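## Task

Shut the clamp meter's jaws around the blue wire so the wire sits completely inside the jaws. Keep the jaws fully shut on it for several seconds with no interruption, then remove the meter from the wire. Shutting the jaws around any other wire means failure. Afterwards return the meter to its original place on the hook, oriented as before, with the jaws fully shut around the hook. It must stay there with no help from the robot. Finally release it and move the hands away.

## Robot and tools

Robot: two arms, left_arm and right_arm, mounted on opposite sides of a table. Each ends in an identical five-finger right hand, so the hands are not mirrored and every hand number means the same thing on both. The names left and right are labels only, not image sides.

Scene frame: origin on the table top halfway between the arm bases, z = 0 at the table surface, +z up, left_arm's base on the +y side. Results print each hand point's position (m), orientation (quaternion wxyz) and velocities in this frame; printed positions can be a little off, more at long reach.

Hand point: a point fixed to the palm, 0.05 m in front of it, where index pad and thumb tip meet in a pinch. Its +z runs along straight fingers (they extend 0.06 to 0.07 m past it), +y points out of the palm, +x runs across the palm toward the little finger. A rigid wrist bracket on the little-finger side extends 0.03 m beyond the point along +y and 0.11 m across; it can collide with things.

The row: every moving command uses one flat list of 28 numbers, each in [-1, 1], covering both arms even if one stays put. Order: left_arm dx, dy, dz, rx, ry, rz, then left_gripper little, ring, middle, index, thumb_bend, thumb_turn, force_limit, speed; then the same 14 for right_arm and right_gripper. The six arm values are an offset, not a pose: they give the target relative to the hand point's pose in the most recent result that showed it (before any such result, or in later calls within the same reply, relative to where the arm is when the action begins), expressed in the hand point's own axes. 1.0 equals 0.6 m of travel or 180 degrees; rx, ry, rz form one rotation vector. All zeros therefore means go back to that reference pose, not hold still. Each step the controller clips the commanded pose to within 100 mm and 16 degrees of the measured one, favours position over orientation, and smooths motion with about 0.17 s lag.

Hand values are absolute targets, not offsets. Fingers and thumb_bend: +1 straight/open, -1 curled/closed. thumb_turn: +1 beside the palm, -1 across in front of it. A pinch is roughly index -0.22, thumb_bend -0.75, thumb_turn -0.57. force_limit maps -1..+1 to about 0..10 N at the fingertip (0..15 N for the thumb motors) and only stops closing. speed maps -1..+1 to near zero..full (full travel in 0.6 s); close at -0.9 or slower for a gentle grip. A whole-hand wrap fits objects 0.035 to 0.08 m across with the thumb turned in front first. There is no 'unchanged' value: to keep a hand as is, resend its previous eight numbers, or at first its hand_measured six plus hand_force_limit and hand_speed.

Tools:
- execute_actions {actions, pictures}. actions is a list with at most one item. Empty list: just report state. {rows, steps}: up to 15 rows and up to 15 steps of 1/30 s, one row per step, the last row repeating. {steps} alone: a wait of up to 300 steps counted from the previous result. pictures (boolean) toggles camera images.
- move {target, speed, stop_force}. target is one 28-number row as above (offsets from the same reference). Each hand point travels in a straight line, both paths finishing together, 0.5 to 10 s long; it does not avoid obstacles or the other arm. speed: top path speed in m/s, 0.002 to 0.5 (default 0.25); turning allowed up to twice that in rad/s. stop_force: optional, 9 to 40 N, shared by both arms; an arm stops its path once its wrist sensor feels that much extra resistance along its direction of travel, then backs off two steps and holds. Use it only slowly, not while rotating, and omit it when pulling away from something the hand presses on. The result adds a 'move:' line: done, off_target, moving, held, fault, or contact, plus limits such as paced (pose clipped) or held (steps blocked).
- wait {seconds}: 0 to 10 s, sends nothing new.
- zoom_image {camera, region}: camera is cam_high, cam_low, cam_left_wrist or cam_right_wrist; region [x0, y0, x1, y1] in pixels of the 504x504 image, at most 504 by 504.
- show_instructions {}: shows the scene's reference pages.
- finished_scene {scene}: ends scene 1 or 2 permanently, grades it, and opens the next one with its task.

Reading results: hand_measured, hand_stopped_by (moving, target, force, stalled, fault) and hand_load_n list six motor values in command order; loads near zero mean the grip was lost. 'Wrist force'/'Wrist torque' give sensor readings in the end-effector axes, noisy, offset by up to about 4 N, saturating near 50 N. 'pose unreachable' and HELD mark commands the clearance check altered or blocked. 'Hand target' shows where the controller is steering. Joint torques are rough and drifting.

Avoid: knocking anything off the table; letting the two arms strike or press on each other, any part of them; pushing stiffly into firm objects past contact (a joint torque at its limit, wrist joints 25.4 N m, or 150 N external force stops the arm for 10 s); holding heavy loads long enough to overheat motors (warning from 70 °C, brakes at 85 °C); dropping, slipping or slamming the meter. Never let the jaws close on a wrong wire.

Each tool is called after "Call:" by a JSON object that holds its "fn" and its "kwargs".

## Session

Call:
{"fn": "execute_actions", "kwargs": {"actions": []}}

Scene clock: 0.00 s of 8700.00 s.
left_arm: end_effector_position=(+0.3169, +0.4689, +0.4809) hand_measured=(+1.000, +1.000, +1.000, +1.000, +1.000, +1.000) hand_load_n=(+0.0, +0.0, +0.0, +0.0, +0.0, +0.0) hand_stopped_by=(target, target, target, target, target, target) hand_force_limit=0.00 hand_speed=-0.80 end_effector_quat_wxyz=(+0.013, +0.418, +0.909, -0.003) end_effector_velocity=(-0.000, +0.000, +0.000) end_effector_angular_velocity=(-0.000, +0.000, -0.000) | right_arm: end_effector_position=(+0.1149, -0.3239, +0.4791) hand_measured=(+1.000, +1.000, +1.000, +1.000, +1.000, +1.000) hand_load_n=(+0.0, +0.0, +0.0, +0.0, +0.0, +0.0) hand_stopped_by=(target, target, target, target, target, target) hand_force_limit=0.00 hand_speed=-0.80 end_effector_quat_wxyz=(+0.017, -0.334, +0.942, +0.014) end_effector_velocity=(+0.001, +0.000, -0.000) end_effector_angular_velocity=(-0.001, +0.001, -0.000)
Joint positions: left_arm=[ 0.535 -1.704  1.316  1.936  1.558 -1.89 ] | right_arm=[-1.17  -1.744  1.353  1.926  1.544 -1.875]
Joint velocities: left_arm=[-0.     0.    -0.001  0.001  0.     0.   ] | right_arm=[ 0.     0.002 -0.001  0.     0.001  0.   ]
Joint torques (N m, as the arm reports them, + toward a larger angle): no reading
Motor temperatures (°C, as the motors report them): left_arm=[31 32 30 38 36 41] | right_arm=[34 32 34 38 40 41]
Wrist force (N, on the end effector, along its own x y z axes, offset not removed): no reading
Wrist torque (N m, same axes, about the end effector's origin, offset not removed): no reading
Hand target (left_arm): +0.317, +0.469, +0.481; +0.013, +0.418, +0.909, -0.003
Hand target (right_arm): +0.115, -0.324, +0.479; +0.017, -0.334, +0.942, +0.014

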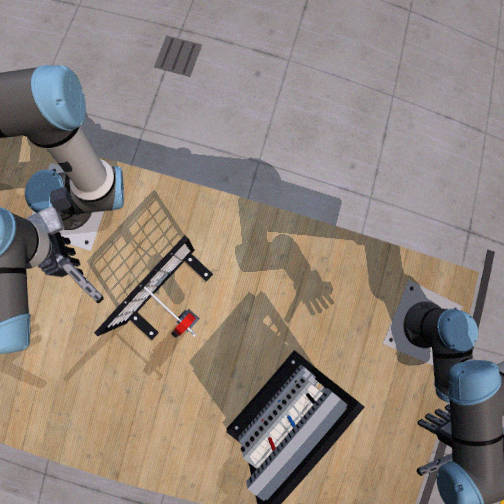

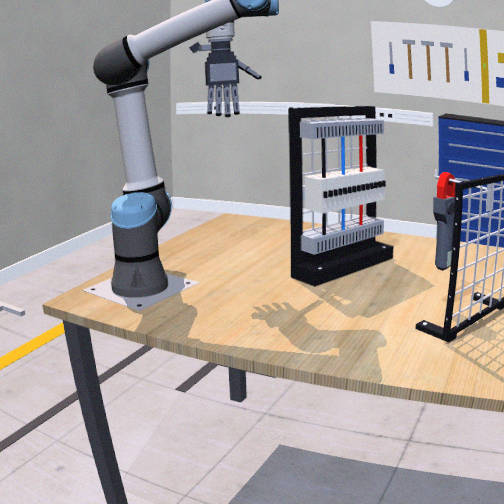

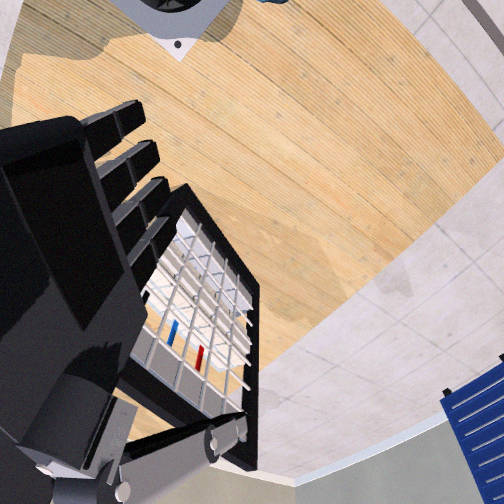

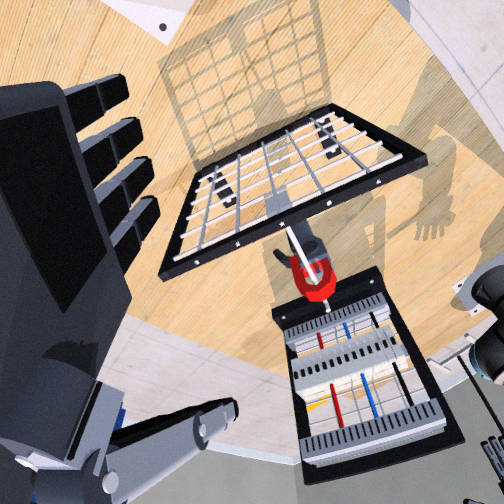

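Call:
{"fn": "zoom_image", "kwargs": {"camera": "cam_high", "region": [90, 230, 230, 370]}}

Call:
{"fn": "zoom_image", "kwargs": {"camera": "cam_high", "region": [215, 345, 375, 504]}}

Call:
{"fn": "zoom_image", "kwargs": {"camera": "cam_right_wrist", "region": [250, 180, 390, 320]}}

Call:
{"fn": "zoom_image", "kwargs": {"camera": "cam_low", "region": [280, 90, 504, 350]}}

Region (90, 230, 230, 370) of cam_high's 504x504 image, scaled by 3.600, with more detail than that image has.

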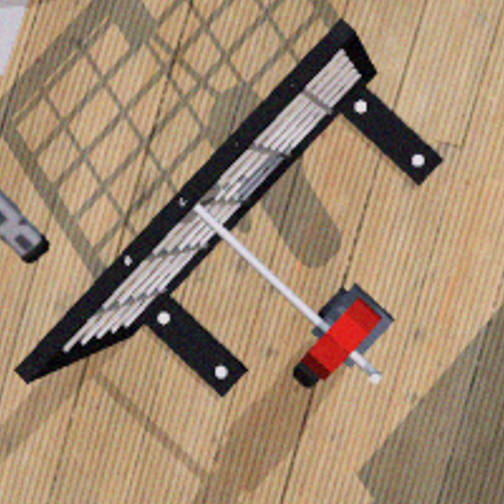

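Region (215, 345, 375, 504) of cam_high's 504x504 image, scaled by 3.150, with more detail than that image has; it fills the top 501 rows of this view, and the rest is white.

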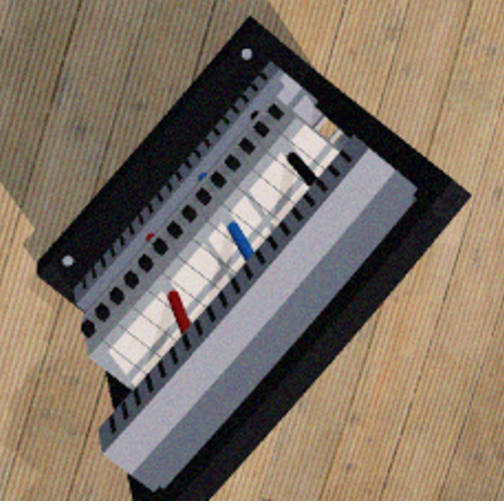

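Region (250, 180, 390, 320) of cam_right_wrist's 504x504 image, scaled by 3.600, with more detail than that image has.

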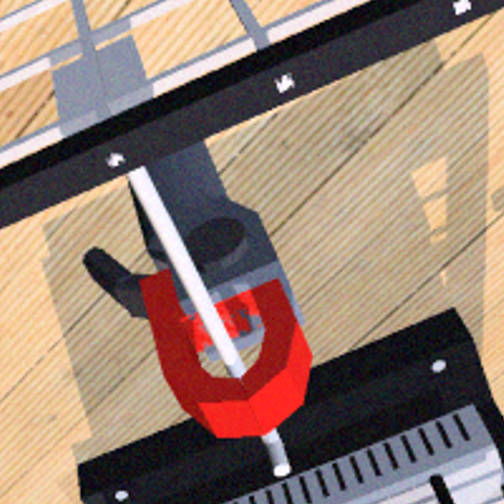

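Region (280, 90, 504, 350) of cam_low's 504x504 image, scaled by 1.938, with more detail than that image has; it fills the left 434 columns of this view, and the rest is white.

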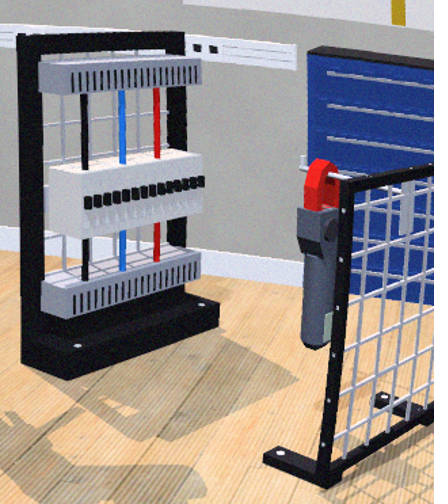

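Call:
{"fn": "move", "kwargs": {"target": [-0.0777,-0.3432,-0.065,0,0,0,1,1,1,1,1,-1,0.5,0, 0,0,0,0,0,0,1,1,1,1,1,1,0,-0.8], "speed": 0.35}}

Call:
{"fn": "move", "kwargs": {"target": [-0.3122,-0.2493,0.1067,0,-0.5,0,1,1,1,1,1,-1,0.5,0, 0,0,0,0,0,0,1,1,1,1,1,1,0,-0.8], "speed": 0.35}}

Scene clock: 121.67 s of 8700.00 s.
left_arm: end_effector_position=(+0.1900, +0.3002, +0.5199) hand_measured=(+1.000, +1.000, +1.000, +1.000, +1.000, -1.000) hand_load_n=(+0.0, +0.0, +0.0, +0.0, +0.0, +0.0) hand_stopped_by=(target, target, target, target, target, target) hand_force_limit=0.50 hand_speed=0.00 end_effector_quat_wxyz=(+0.013, +0.418, +0.909, -0.003) end_effector_velocity=(-0.000, +0.000, +0.000) end_effector_angular_velocity=(-0.001, +0.000, +0.002) | right_arm: end_effector_position=(+0.1149, -0.3239, +0.4791) hand_measured=(+1.000, +1.000, +1.000, +1.000, +1.000, +1.000) hand_load_n=(+0.0, +0.0, +0.0, +0.0, +0.0, +0.0) hand_stopped_by=(target, target, target, target, target, target) hand_force_limit=0.00 hand_speed=-0.80 end_effector_quat_wxyz=(+0.017, -0.334, +0.942, +0.014) end_effector_velocity=(-0.000, -0.000, -0.000) end_effector_angular_velocity=(-0.001, -0.001, -0.000)
Joint positions: left_arm=[-0.049 -1.47   0.98   2.05   1.547 -2.474] | right_arm=[-1.17  -1.744  1.353  1.926  1.544 -1.875]
Joint velocities: left_arm=[-0.    -0.001 -0.001  0.001  0.    -0.002] | right_arm=[ 0.    -0.001  0.001 -0.     0.001  0.   ]
Joint torques (N m, as the arm reports them, + toward a larger angle): left_arm=[ -8.37  -8.43 -28.4    4.53  -2.3   -2.67] | right_arm=[  1.61  -8.2  -15.8    2.87  -0.18   0.39]
Motor temperatures (°C, as the motors report them): left_arm=[31 32 30 38 36 41] | right_arm=[34 32 34 38 40 41]
Wrist force (N, on the end effector, along its own x y z axes, offset not removed): left_arm=[-0.4 -2.0 -2.8] | right_arm=[1.7 2.7 -0.2]
Wrist torque (N m, same axes, about the end effector's origin, offset not removed): left_arm=[0.11 0.13 -0.04] | right_arm=[0.58 -0.33 0.13]
Hand target (left_arm): +0.190, +0.300, +0.520; +0.013, +0.418, +0.909, -0.003
Hand target (right_arm): +0.115, -0.324, +0.479; +0.017, -0.334, +0.942, +0.014
Off the commanded pose (left_arm): 0.000 m, 0 deg.
Off the commanded pose (right_arm): 0.000 m, 0 deg.
After step 90, 117.00 s passed at rest.
move: done

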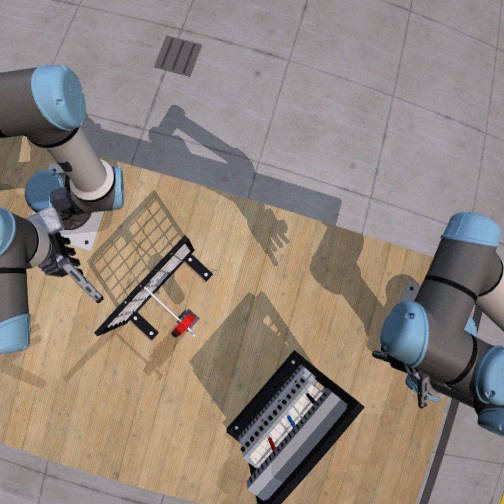

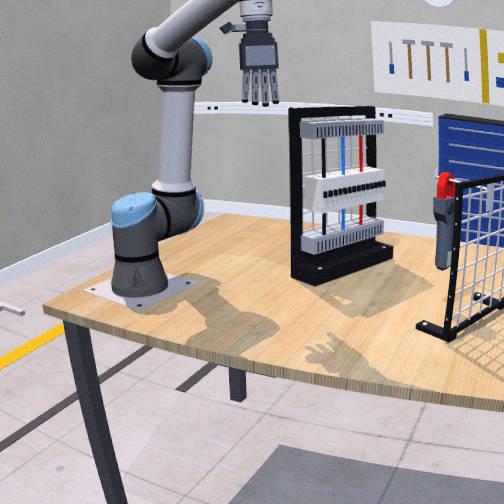

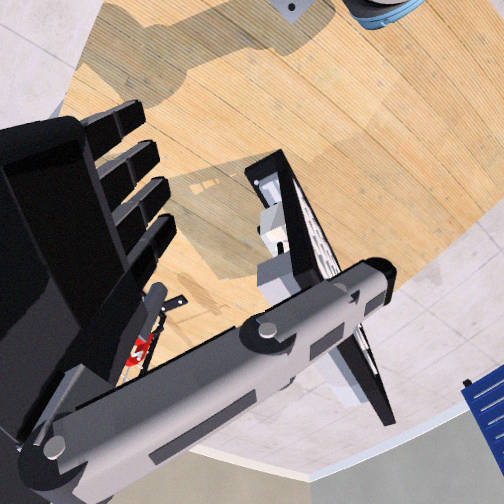

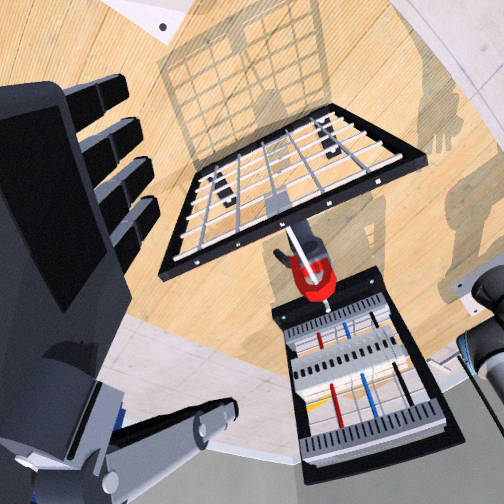

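Scene clock: 124.97 s of 8700.00 s.
left_arm: end_effector_position=(+0.2002, +0.0592, +0.4604) hand_measured=(+1.000, +1.000, +1.000, +1.000, +1.000, -1.000) hand_load_n=(+0.0, +0.0, +0.0, +0.0, +0.0, +0.0) hand_stopped_by=(target, target, target, target, target, target) hand_force_limit=0.50 hand_speed=0.00 end_effector_quat_wxyz=(+0.652, +0.294, +0.633, -0.297) end_effector_velocity=(-0.000, -0.001, -0.002) end_effector_angular_velocity=(-0.009, -0.012, -0.003) | right_arm: end_effector_position=(+0.1149, -0.3239, +0.4791) hand_measured=(+1.000, +1.000, +1.000, +1.000, +1.000, +1.000) hand_load_n=(+0.0, +0.0, +0.0, +0.0, +0.0, +0.0) hand_stopped_by=(target, target, target, target, target, target) hand_force_limit=0.00 hand_speed=-0.80 end_effector_quat_wxyz=(+0.017, -0.334, +0.942, +0.014) end_effector_velocity=(+0.000, -0.000, +0.000) end_effector_angular_velocity=(-0.001, -0.001, -0.000)
Joint positions: left_arm=[-0.334 -1.631  1.796 -0.235  0.384 -1.499] | right_arm=[-1.17  -1.744  1.353  1.926  1.544 -1.875]
Joint velocities: left_arm=[ 0.003 -0.005  0.019 -0.052  0.007  0.038] | right_arm=[-0.001  0.    -0.001 -0.     0.002 -0.   ]
Joint torques (N m, as the arm reports them, + toward a larger angle): left_arm=[ 10.28 -28.85 -11.24  -2.12   2.69   2.26] | right_arm=[  2.57  -8.   -16.08   2.71  -0.17   0.43]
Motor temperatures (°C, as the motors report them): left_arm=[31 32 30 38 36 41] | right_arm=[34 32 34 38 40 41]
Wrist force (N, on the end effector, along its own x y z axes, offset not removed): left_arm=[2.4 -1.1 -4.3] | right_arm=[2.0 0.0 0.8]
Wrist torque (N m, same axes, about the end effector's origin, offset not removed): left_arm=[0.21 -0.31 0.01] | right_arm=[-0.02 -0.31 0.05]
Hand target (left_arm): +0.200, +0.059, +0.460; +0.652, +0.294, +0.632, -0.297
Hand target (right_arm): +0.115, -0.324, +0.479; +0.017, -0.334, +0.942, +0.014
Off the commanded pose (left_arm): 0.001 m, 0 deg.
Off the commanded pose (right_arm): 0.000 m, 0 deg.
move: done

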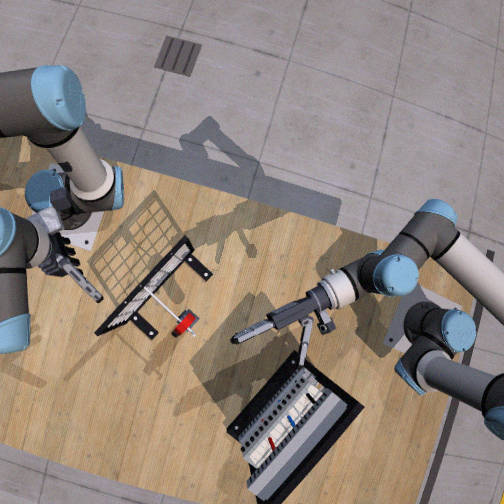

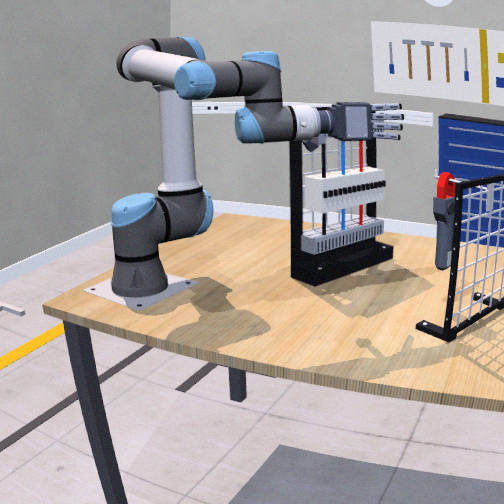

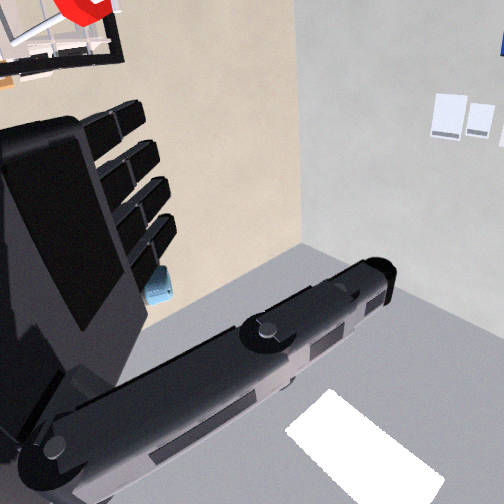

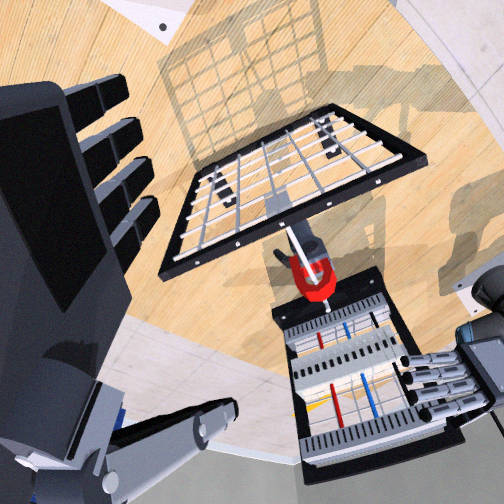

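Call:
{"fn": "move", "kwargs": {"target": [0.4303,-0.2807,0.0078,0,0.0082,-0.0024,1,1,1,1,1,-1,0.5,0, 0,0,0,0,0,0,1,1,1,1,1,1,0,-0.8], "speed": 0.25}}

Scene clock: 166.13 s of 8700.00 s.
left_arm: end_effector_position=(+0.0812, -0.0580, +0.2015) hand_measured=(+1.000, +1.000, +1.000, +1.000, +1.000, -1.000) hand_load_n=(+0.0, +0.0, +0.0, +0.0, +0.0, +0.0) hand_stopped_by=(target, target, target, target, target, target) hand_force_limit=0.50 hand_speed=0.00 end_effector_quat_wxyz=(+0.642, +0.296, +0.642, -0.296) end_effector_velocity=(-0.000, -0.001, -0.003) end_effector_angular_velocity=(+0.001, -0.001, +0.001) | right_arm: end_effector_position=(+0.1149, -0.3239, +0.4791) hand_measured=(+1.000, +1.000, +1.000, +1.000, +1.000, +1.000) hand_load_n=(+0.0, +0.0, +0.0, +0.0, +0.0, +0.0) hand_stopped_by=(target, target, target, target, target, target) hand_force_limit=0.00 hand_speed=-0.80 end_effector_quat_wxyz=(+0.017, -0.334, +0.942, +0.014) end_effector_velocity=(+0.000, +0.000, -0.000) end_effector_angular_velocity=(-0.001, -0.000, -0.001)
Joint positions: left_arm=[-0.435 -1.029  1.741 -0.712  0.282 -1.571] | right_arm=[-1.17  -1.744  1.353  1.926  1.544 -1.875]
Joint velocities: left_arm=[ 0.001  0.007 -0.002 -0.005 -0.     0.002] | right_arm=[ 0.     0.001 -0.001 -0.     0.001  0.001]
Joint torques (N m, as the arm reports them, + toward a larger angle): left_arm=[  9.69 -27.59 -27.05  -1.7   -2.08   2.1 ] | right_arm=[  2.23  -7.69 -17.19   2.79  -0.46   0.4 ]
Motor temperatures (°C, as the motors report them): left_arm=[31 32 30 38 36 41] | right_arm=[34 32 34 38 40 41]
Wrist force (N, on the end effector, along its own x y z axes, offset not removed): left_arm=[3.1 -2.5 -3.5] | right_arm=[0.7 -1.2 -1.1]
Wrist torque (N m, same axes, about the end effector's origin, offset not removed): left_arm=[-0.29 -0.55 0.16] | right_arm=[0.18 -0.07 0.12]
Hand target (left_arm): +0.081, -0.058, +0.201; +0.642, +0.295, +0.642, -0.295
Hand target (right_arm): +0.115, -0.324, +0.479; +0.017, -0.334, +0.942, +0.014
Off the commanded pose (left_arm): 0.000 m, 0 deg.
Off the commanded pose (right_arm): 0.000 m, 0 deg.
After step 90, 36.30 s passed at rest.
move: done

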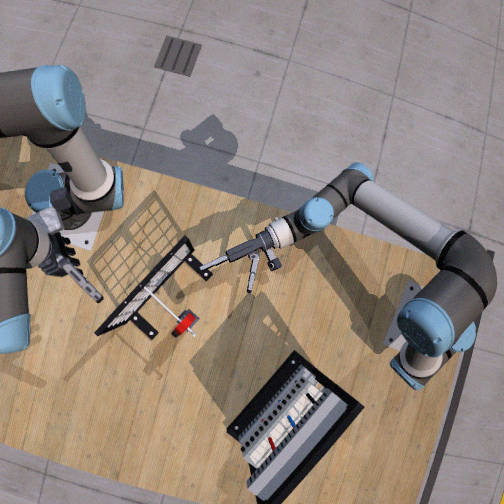

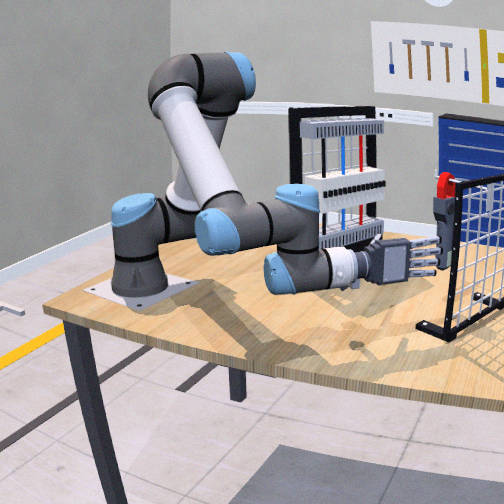

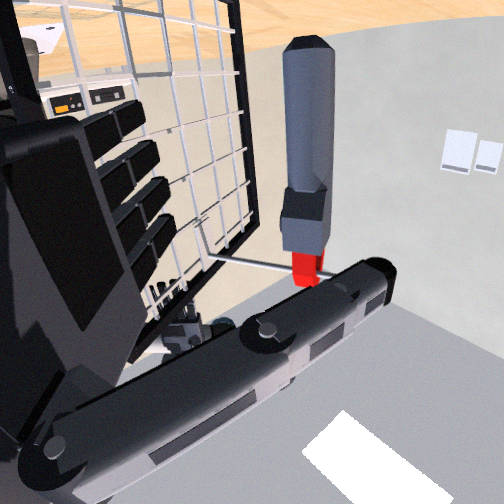

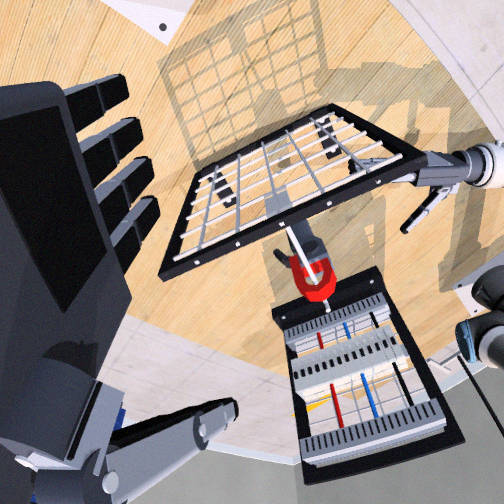

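Call:
{"fn": "zoom_image", "kwargs": {"camera": "cam_high", "region": [130, 220, 290, 380]}}

Call:
{"fn": "zoom_image", "kwargs": {"camera": "cam_left_wrist", "region": [170, 20, 450, 300]}}

Region (130, 220, 290, 380) of cam_high's 504x504 image, scaled by 3.150, with more detail than that image has.

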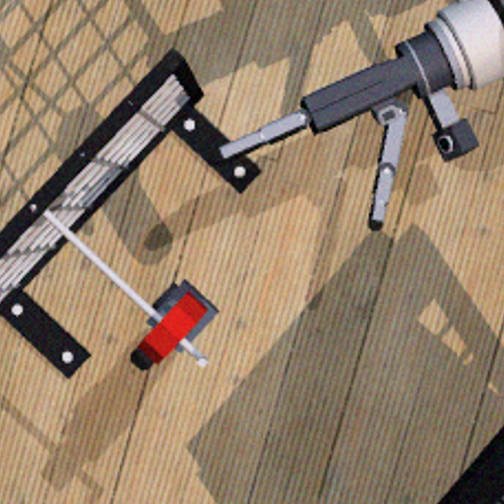

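Region (170, 20, 450, 300) of cam_left_wrist's 504x504 image, scaled by 1.800, with more detail than that image has.

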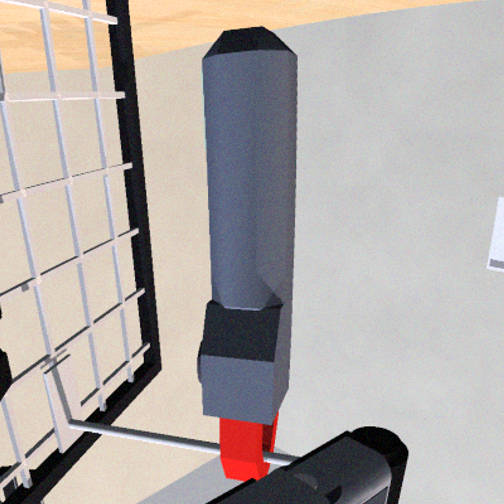

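Call:
{"fn": "move", "kwargs": {"target": [0.0008,0.057,0.1569,-0.063,0,0,1,1,1,1,1,-1,0.5,0, 0,0,0,0,0,0,1,1,1,1,1,1,0,-0.8], "speed": 0.12}}

Scene clock: 265.30 s of 8700.00 s.
left_arm: end_effector_position=(+0.1684, -0.1070, +0.2009) hand_measured=(+1.000, +1.000, +1.000, +1.000, +1.000, -1.000) hand_load_n=(+0.0, +0.0, +0.0, +0.0, +0.0, +0.0) hand_stopped_by=(target, target, target, target, target, target) hand_force_limit=0.50 hand_speed=0.00 end_effector_quat_wxyz=(+0.668, +0.231, +0.668, -0.231) end_effector_velocity=(+0.002, -0.001, -0.002) end_effector_angular_velocity=(+0.002, +0.002, +0.005) | right_arm: end_effector_position=(+0.1149, -0.3239, +0.4791) hand_measured=(+1.000, +1.000, +1.000, +1.000, +1.000, +1.000) hand_load_n=(+0.0, +0.0, +0.0, +0.0, +0.0, +0.0) hand_stopped_by=(target, target, target, target, target, target) hand_force_limit=0.00 hand_speed=-0.80 end_effector_quat_wxyz=(+0.017, -0.334, +0.942, +0.014) end_effector_velocity=(-0.000, +0.000, +0.000) end_effector_angular_velocity=(+0.001, +0.001, -0.002)
Joint positions: left_arm=[-0.258 -0.885  1.485 -0.6    0.262 -1.571] | right_arm=[-1.17  -1.744  1.353  1.926  1.544 -1.875]
Joint velocities: left_arm=[ 0.003  0.008 -0.011  0.015 -0.001 -0.011] | right_arm=[-0.    -0.001  0.001 -0.    -0.002  0.001]
Joint torques (N m, as the arm reports them, + toward a larger angle): left_arm=[  9.57 -34.45 -29.66   1.51  -2.5   -2.37] | right_arm=[  2.57  -8.04 -16.98   2.93  -0.32   0.39]
Motor temperatures (°C, as the motors report them): left_arm=[31 32 30 38 36 41] | right_arm=[34 32 34 38 40 41]
Wrist force (N, on the end effector, along its own x y z axes, offset not removed): left_arm=[3.1 -0.9 0.3] | right_arm=[4.6 0.1 0.7]
Wrist torque (N m, same axes, about the end effector's origin, offset not removed): left_arm=[-0.11 -0.54 0.12] | right_arm=[-0.01 -0.81 0.29]
Hand target (left_arm): +0.169, -0.107, +0.201; +0.668, +0.231, +0.669, -0.231
Hand target (right_arm): +0.115, -0.324, +0.479; +0.017, -0.334, +0.942, +0.014
Off the commanded pose (left_arm): 0.000 m, 0 deg.
Off the commanded pose (right_arm): 0.000 m, 0 deg.
After step 90, 94.80 s passed at rest.
move: done

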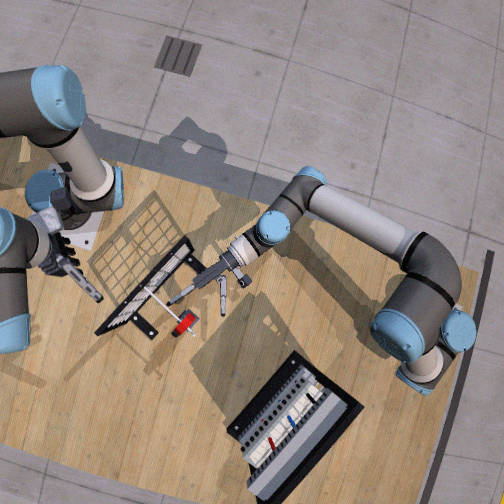

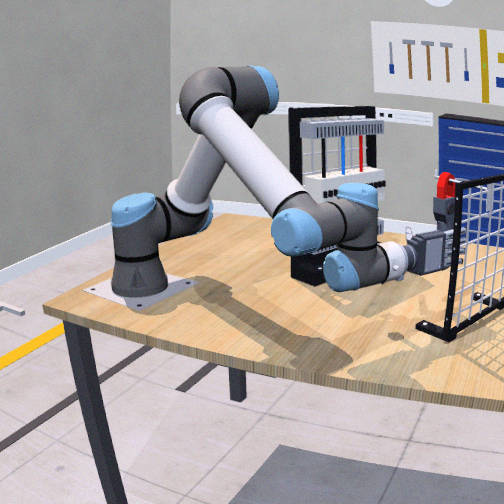

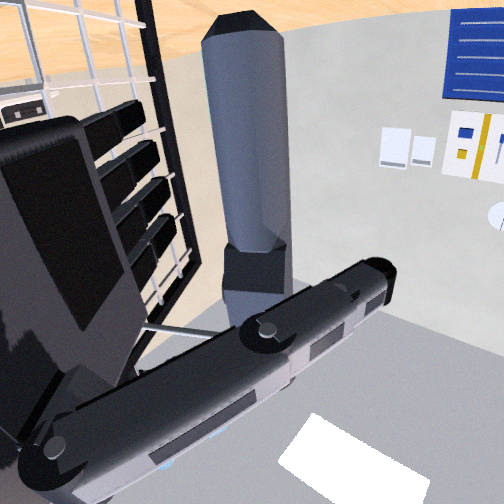

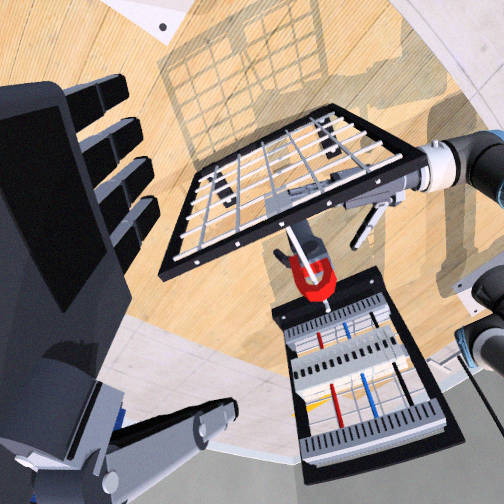

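Call:
{"fn": "zoom_image", "kwargs": {"camera": "cam_high", "region": [140, 230, 260, 350]}}

Call:
{"fn": "zoom_image", "kwargs": {"camera": "cam_left_wrist", "region": [130, 200, 330, 360]}}

Region (140, 230, 260, 350) of cam_high's 504x504 image, scaled by 4.200, with more detail than that image has.

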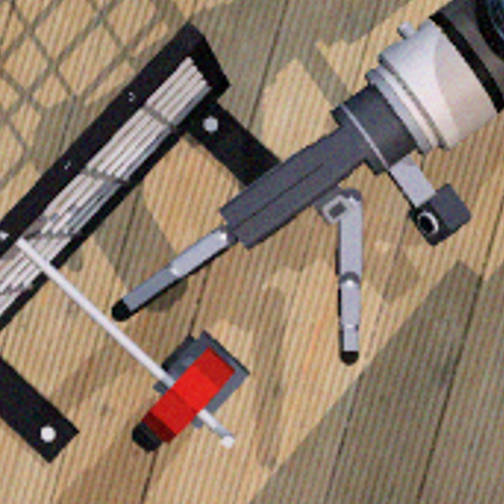

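Region (130, 200, 330, 360) of cam_left_wrist's 504x504 image, scaled by 2.520, with more detail than that image has; it fills the top 403 rows of this view, and the rest is white.

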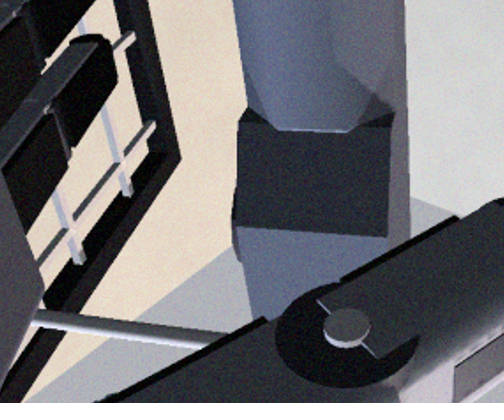

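Call:
{"fn": "move", "kwargs": {"target": [0,0.0535,0.1083,-0.0636,0,0,1,1,1,1,1,-1,0.5,0, 0,0,0,0,0,0,1,1,1,1,1,1,0,-0.8], "speed": 0.08, "stop_force": 12}}

Scene clock: 339.27 s of 8700.00 s.
left_arm: end_effector_position=(+0.2391, -0.1216, +0.2009) hand_measured=(+1.000, +1.000, +1.000, +1.000, +1.000, -1.000) hand_load_n=(+0.0, +0.0, +0.0, +0.0, +0.0, +0.0) hand_stopped_by=(target, target, target, target, target, target) hand_force_limit=0.50 hand_speed=0.00 end_effector_quat_wxyz=(+0.688, +0.163, +0.688, -0.163) end_effector_velocity=(+0.002, -0.001, -0.001) end_effector_angular_velocity=(+0.003, +0.002, +0.007) | right_arm: end_effector_position=(+0.1149, -0.3239, +0.4791) hand_measured=(+1.000, +1.000, +1.000, +1.000, +1.000, +1.000) hand_load_n=(+0.0, +0.0, +0.0, +0.0, +0.0, +0.0) hand_stopped_by=(target, target, target, target, target, target) hand_force_limit=0.00 hand_speed=-0.80 end_effector_quat_wxyz=(+0.017, -0.334, +0.942, +0.014) end_effector_velocity=(-0.000, -0.000, +0.000) end_effector_angular_velocity=(-0.000, -0.002, -0.000)
Joint positions: left_arm=[-0.141 -0.769  1.27  -0.502  0.18  -1.569] | right_arm=[-1.17  -1.744  1.353  1.926  1.544 -1.875]
Joint velocities: left_arm=[ 0.004  0.009 -0.017  0.023 -0.003 -0.014] | right_arm=[-0.    -0.002 -0.     0.     0.001  0.   ]
Joint torques (N m, as the arm reports them, + toward a larger angle): left_arm=[  7.21 -38.28 -30.49   1.44  -2.1   -2.35] | right_arm=[  2.04  -8.57 -16.8    2.84  -0.26   0.51]
Motor temperatures (°C, as the motors report them): left_arm=[31 32 30 38 36 41] | right_arm=[34 32 34 38 40 41]
Wrist force (N, on the end effector, along its own x y z axes, offset not removed): left_arm=[1.1 -3.6 -3.5] | right_arm=[2.3 -1.0 -1.1]
Wrist torque (N m, same axes, about the end effector's origin, offset not removed): left_arm=[-0.26 -0.04 0.02] | right_arm=[0.03 -0.41 0.11]
Hand target (left_arm): +0.239, -0.122, +0.201; +0.688, +0.163, +0.688, -0.163
Hand target (right_arm): +0.115, -0.324, +0.479; +0.017, -0.334, +0.942, +0.014
Off the commanded pose (left_arm): 0.000 m, 0 deg.
Off the commanded pose (right_arm): 0.000 m, 0 deg.
After step 90, 69.30 s passed at rest.
move: done

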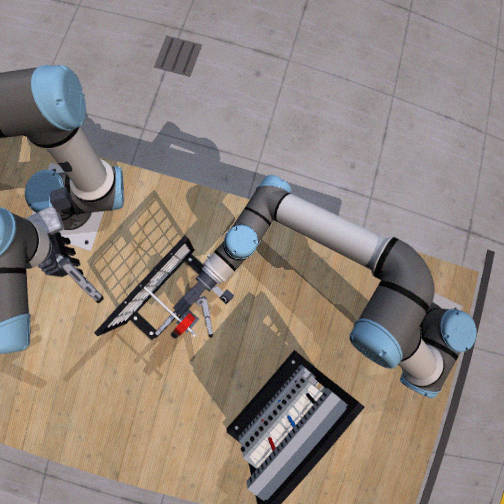

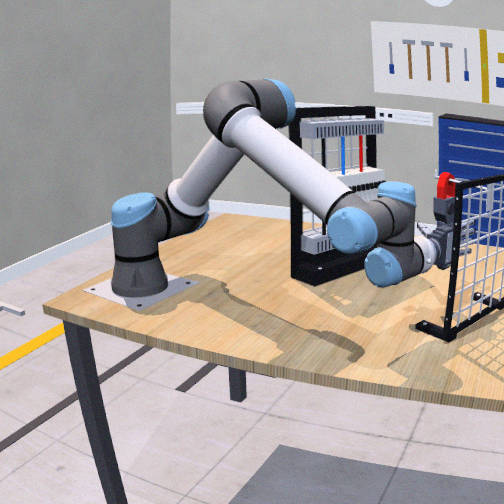

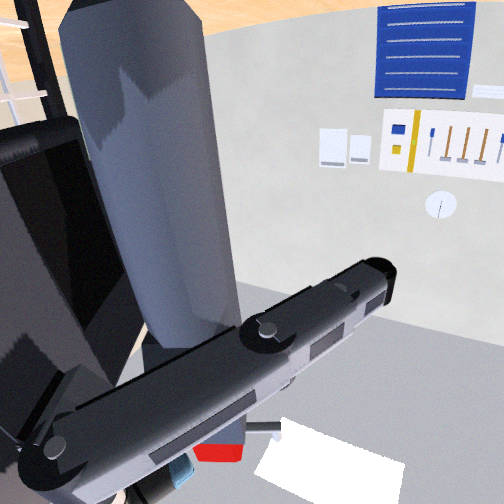

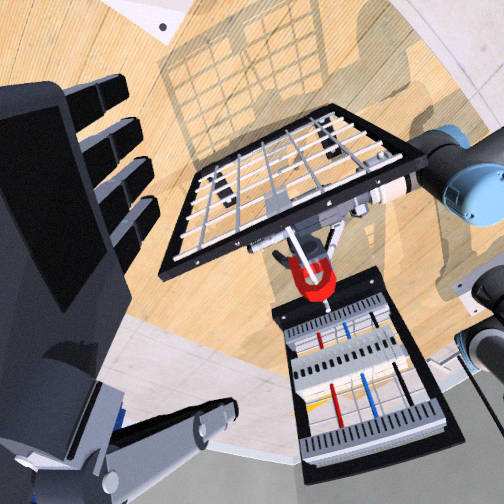

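Call:
{"fn": "zoom_image", "kwargs": {"camera": "cam_high", "region": [140, 230, 260, 350]}}

Call:
{"fn": "zoom_image", "kwargs": {"camera": "cam_right_wrist", "region": [230, 130, 430, 330]}}

Region (140, 230, 260, 350) of cam_high's 504x504 image, scaled by 4.200, with more detail than that image has.

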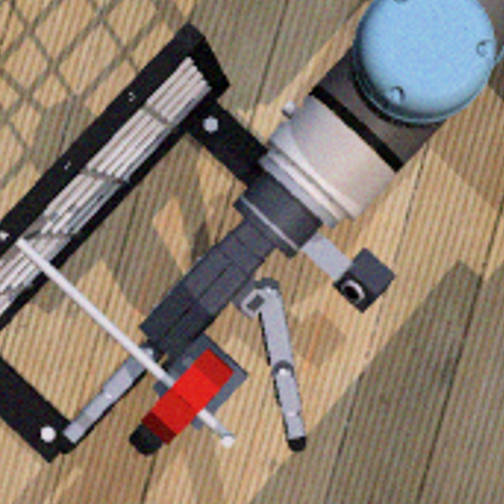

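Region (230, 130, 430, 330) of cam_right_wrist's 504x504 image, scaled by 2.520, with more detail than that image has.

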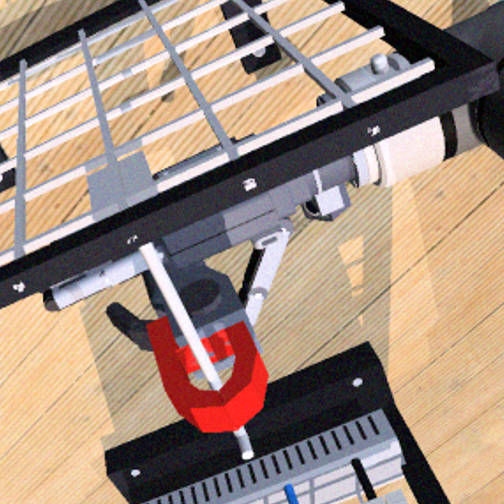

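Call:
{"fn": "move", "kwargs": {"target": [0,0.003,0.045,0,0,0,1,1,1,1,1,-1,0.5,0, 0,0,0,0,0,0,1,1,1,1,1,1,0,-0.8], "speed": 0.03, "stop_force": 10}}

Call:
{"fn": "zoom_image", "kwargs": {"camera": "cam_high", "region": [140, 250, 240, 350]}}

Scene clock: 378.33 s of 8700.00 s.
left_arm: end_effector_position=(+0.2638, -0.1320, +0.2009) hand_measured=(+1.000, +1.000, +1.000, +1.000, +1.000, -1.000) hand_load_n=(+0.0, +0.0, +0.0, +0.0, +0.0, +0.0) hand_stopped_by=(target, target, target, target, target, target) hand_force_limit=0.50 hand_speed=0.00 end_effector_quat_wxyz=(+0.688, +0.163, +0.688, -0.163) end_effector_velocity=(+0.002, -0.001, -0.002) end_effector_angular_velocity=(+0.003, -0.000, +0.000) | right_arm: end_effector_position=(+0.1149, -0.3239, +0.4791) hand_measured=(+1.000, +1.000, +1.000, +1.000, +1.000, +1.000) hand_load_n=(+0.0, +0.0, +0.0, +0.0, +0.0, +0.0) hand_stopped_by=(target, target, target, target, target, target) hand_force_limit=0.00 hand_speed=-0.80 end_effector_quat_wxyz=(+0.017, -0.334, +0.942, +0.014) end_effector_velocity=(+0.000, +0.000, -0.000) end_effector_angular_velocity=(+0.000, +0.001, -0.000)
Joint positions: left_arm=[-0.1   -0.75   1.233 -0.485  0.22  -1.57 ] | right_arm=[-1.17  -1.744  1.353  1.926  1.544 -1.875]
Joint velocities: left_arm=[ 0.004  0.006 -0.004  0.004  0.004 -0.002] | right_arm=[-0.     0.001 -0.     0.    -0.     0.   ]
Joint torques (N m, as the arm reports them, + toward a larger angle): left_arm=[  8.37 -40.09 -31.34   1.2    2.05  -2.46] | right_arm=[  2.73  -8.2  -17.59   2.74  -0.26   0.33]
Motor temperatures (°C, as the motors report them): left_arm=[31 32 30 38 36 41] | right_arm=[34 32 34 38 40 41]
Wrist force (N, on the end effector, along its own x y z axes, offset not removed): left_arm=[3.3 -1.7 0.0] | right_arm=[0.0 1.1 0.1]
Wrist torque (N m, same axes, about the end effector's origin, offset not removed): left_arm=[-0.22 -0.50 0.06] | right_arm=[0.19 -0.09 0.04]
Hand target (left_arm): +0.264, -0.132, +0.201; +0.688, +0.163, +0.688, -0.163
Hand target (right_arm): +0.115, -0.324, +0.479; +0.017, -0.334, +0.942, +0.014
Off the commanded pose (left_arm): 0.000 m, 0 deg.
Off the commanded pose (right_arm): 0.000 m, 0 deg.
After step 90, 34.83 s passed at rest.
move: done

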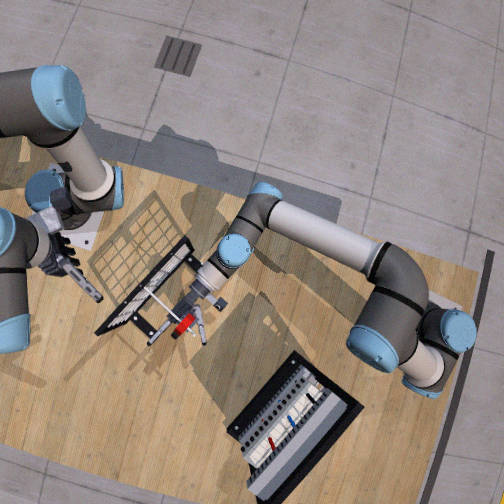

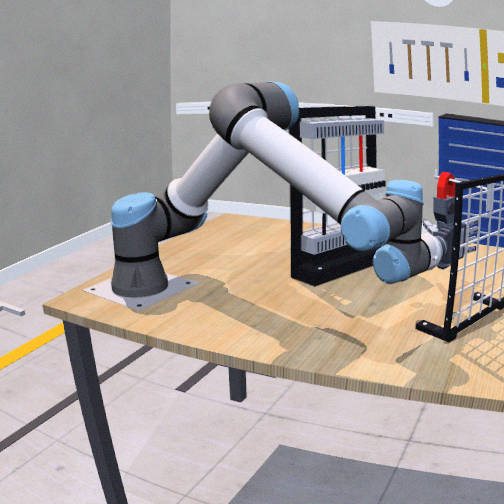

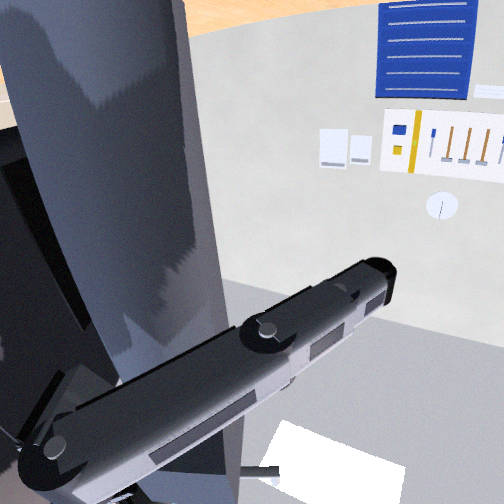

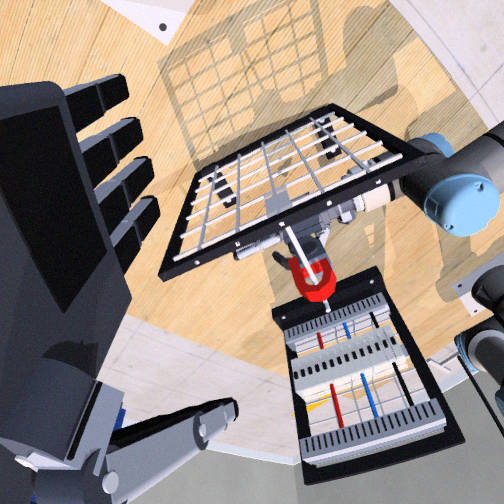

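Region (140, 250, 240, 350) of cam_high's 504x504 image, scaled by 5.040, with more detail than that image has.

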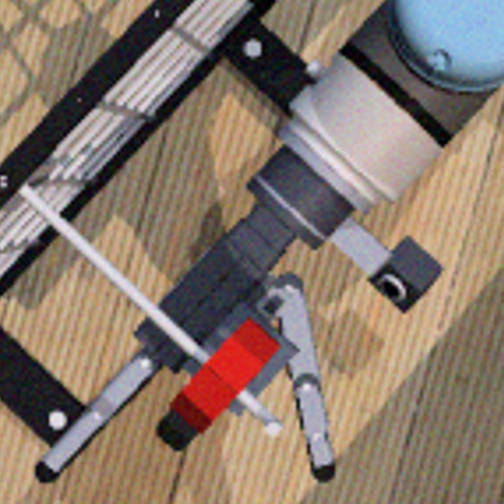

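Call:
{"fn": "zoom_image", "kwargs": {"camera": "cam_right_wrist", "region": [230, 180, 390, 320]}}

Region (230, 180, 390, 320) of cam_right_wrist's 504x504 image, scaled by 3.150, with more detail than that image has; it fills the top 441 rows of this view, and the rest is white.

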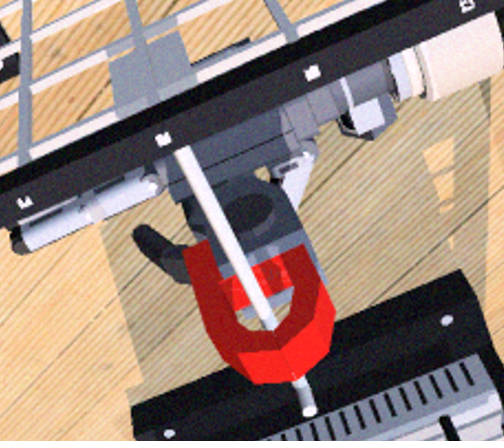

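Call:
{"fn": "move", "kwargs": {"target": [0,0.002,0,0,0,0,-1,-1,0.3,0.3,-0.1,-1,0.8,-0.3, 0,0,0,0,0,0,1,1,1,1,1,1,0,-0.8], "speed": 0.02}}

Call:
{"fn": "zoom_image", "kwargs": {"camera": "cam_high", "region": [140, 250, 240, 350]}}

Scene clock: 394.03 s of 8700.00 s.
left_arm: end_effector_position=(+0.2644, -0.1309, +0.2009) hand_measured=(-0.768, -0.774, +0.300, +0.300, -0.006, -1.000) hand_load_n=(+12.0, +11.0, +0.0, +0.0, +13.5, +0.5) hand_stopped_by=(force, force, target, target, force, target) hand_force_limit=0.80 hand_speed=-0.30 end_effector_quat_wxyz=(+0.688, +0.163, +0.688, -0.163) end_effector_velocity=(+0.000, +0.000, -0.002) end_effector_angular_velocity=(+0.004, -0.001, -0.000) | right_arm: end_effector_position=(+0.1149, -0.3239, +0.4791) hand_measured=(+1.000, +1.000, +1.000, +1.000, +1.000, +1.000) hand_load_n=(+0.0, +0.0, +0.0, +0.0, +0.0, +0.0) hand_stopped_by=(target, target, target, target, target, target) hand_force_limit=0.00 hand_speed=-0.80 end_effector_quat_wxyz=(+0.017, -0.334, +0.942, +0.014) end_effector_velocity=(-0.000, +0.000, +0.000) end_effector_angular_velocity=(+0.002, -0.000, -0.001)
Joint positions: left_arm=[-0.1   -0.752  1.238 -0.487  0.221 -1.57 ] | right_arm=[-1.17  -1.744  1.353  1.926  1.544 -1.875]
Joint velocities: left_arm=[-0.     0.002  0.001 -0.     0.     0.001] | right_arm=[-0.    -0.    -0.     0.    -0.002  0.   ]
Joint torques (N m, as the arm reports them, + toward a larger angle): left_arm=[  5.4  -60.76  -6.76  -1.46  -2.2    2.11] | right_arm=[  2.33  -7.32 -17.04   2.87  -0.22   0.56]
Motor temperatures (°C, as the motors report them): left_arm=[31 32 30 38 36 41] | right_arm=[34 32 34 38 40 41]
Wrist force (N, on the end effector, along its own x y z axes, offset not removed): left_arm=[0.5 -2.5 -2.5] | right_arm=[0.5 1.2 1.9]
Wrist torque (N m, same axes, about the end effector's origin, offset not removed): left_arm=[-0.33 -0.50 -0.05] | right_arm=[0.08 -0.08 0.17]
Hand target (left_arm): +0.264, -0.131, +0.201; +0.688, +0.163, +0.688, -0.163
Hand target (right_arm): +0.115, -0.324, +0.479; +0.017, -0.334, +0.942, +0.014
Off the commanded pose (left_arm): 0.000 m, 0 deg.
Off the commanded pose (right_arm): 0.000 m, 0 deg.
After step 90, 10.90 s passed at rest.
move: done

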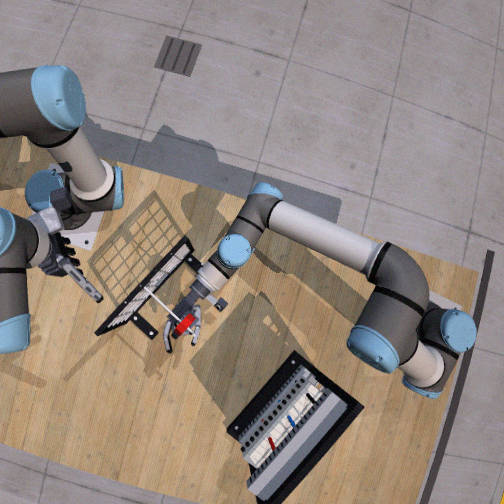

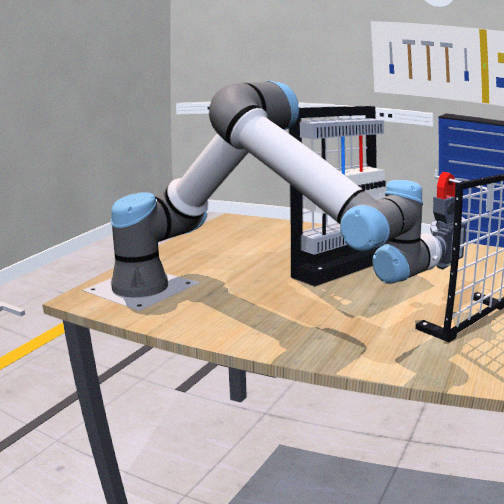

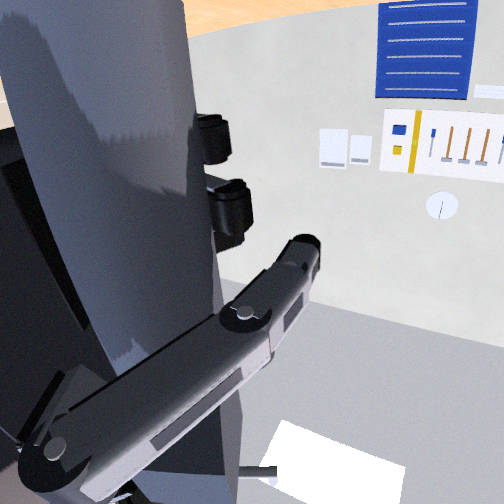

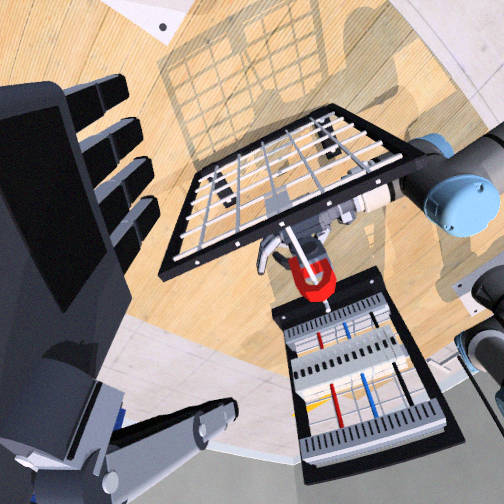

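Region (140, 250, 240, 350) of cam_high's 504x504 image, scaled by 5.040, with more detail than that image has.

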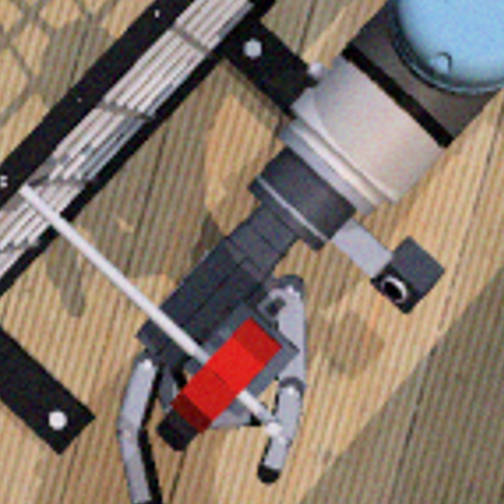

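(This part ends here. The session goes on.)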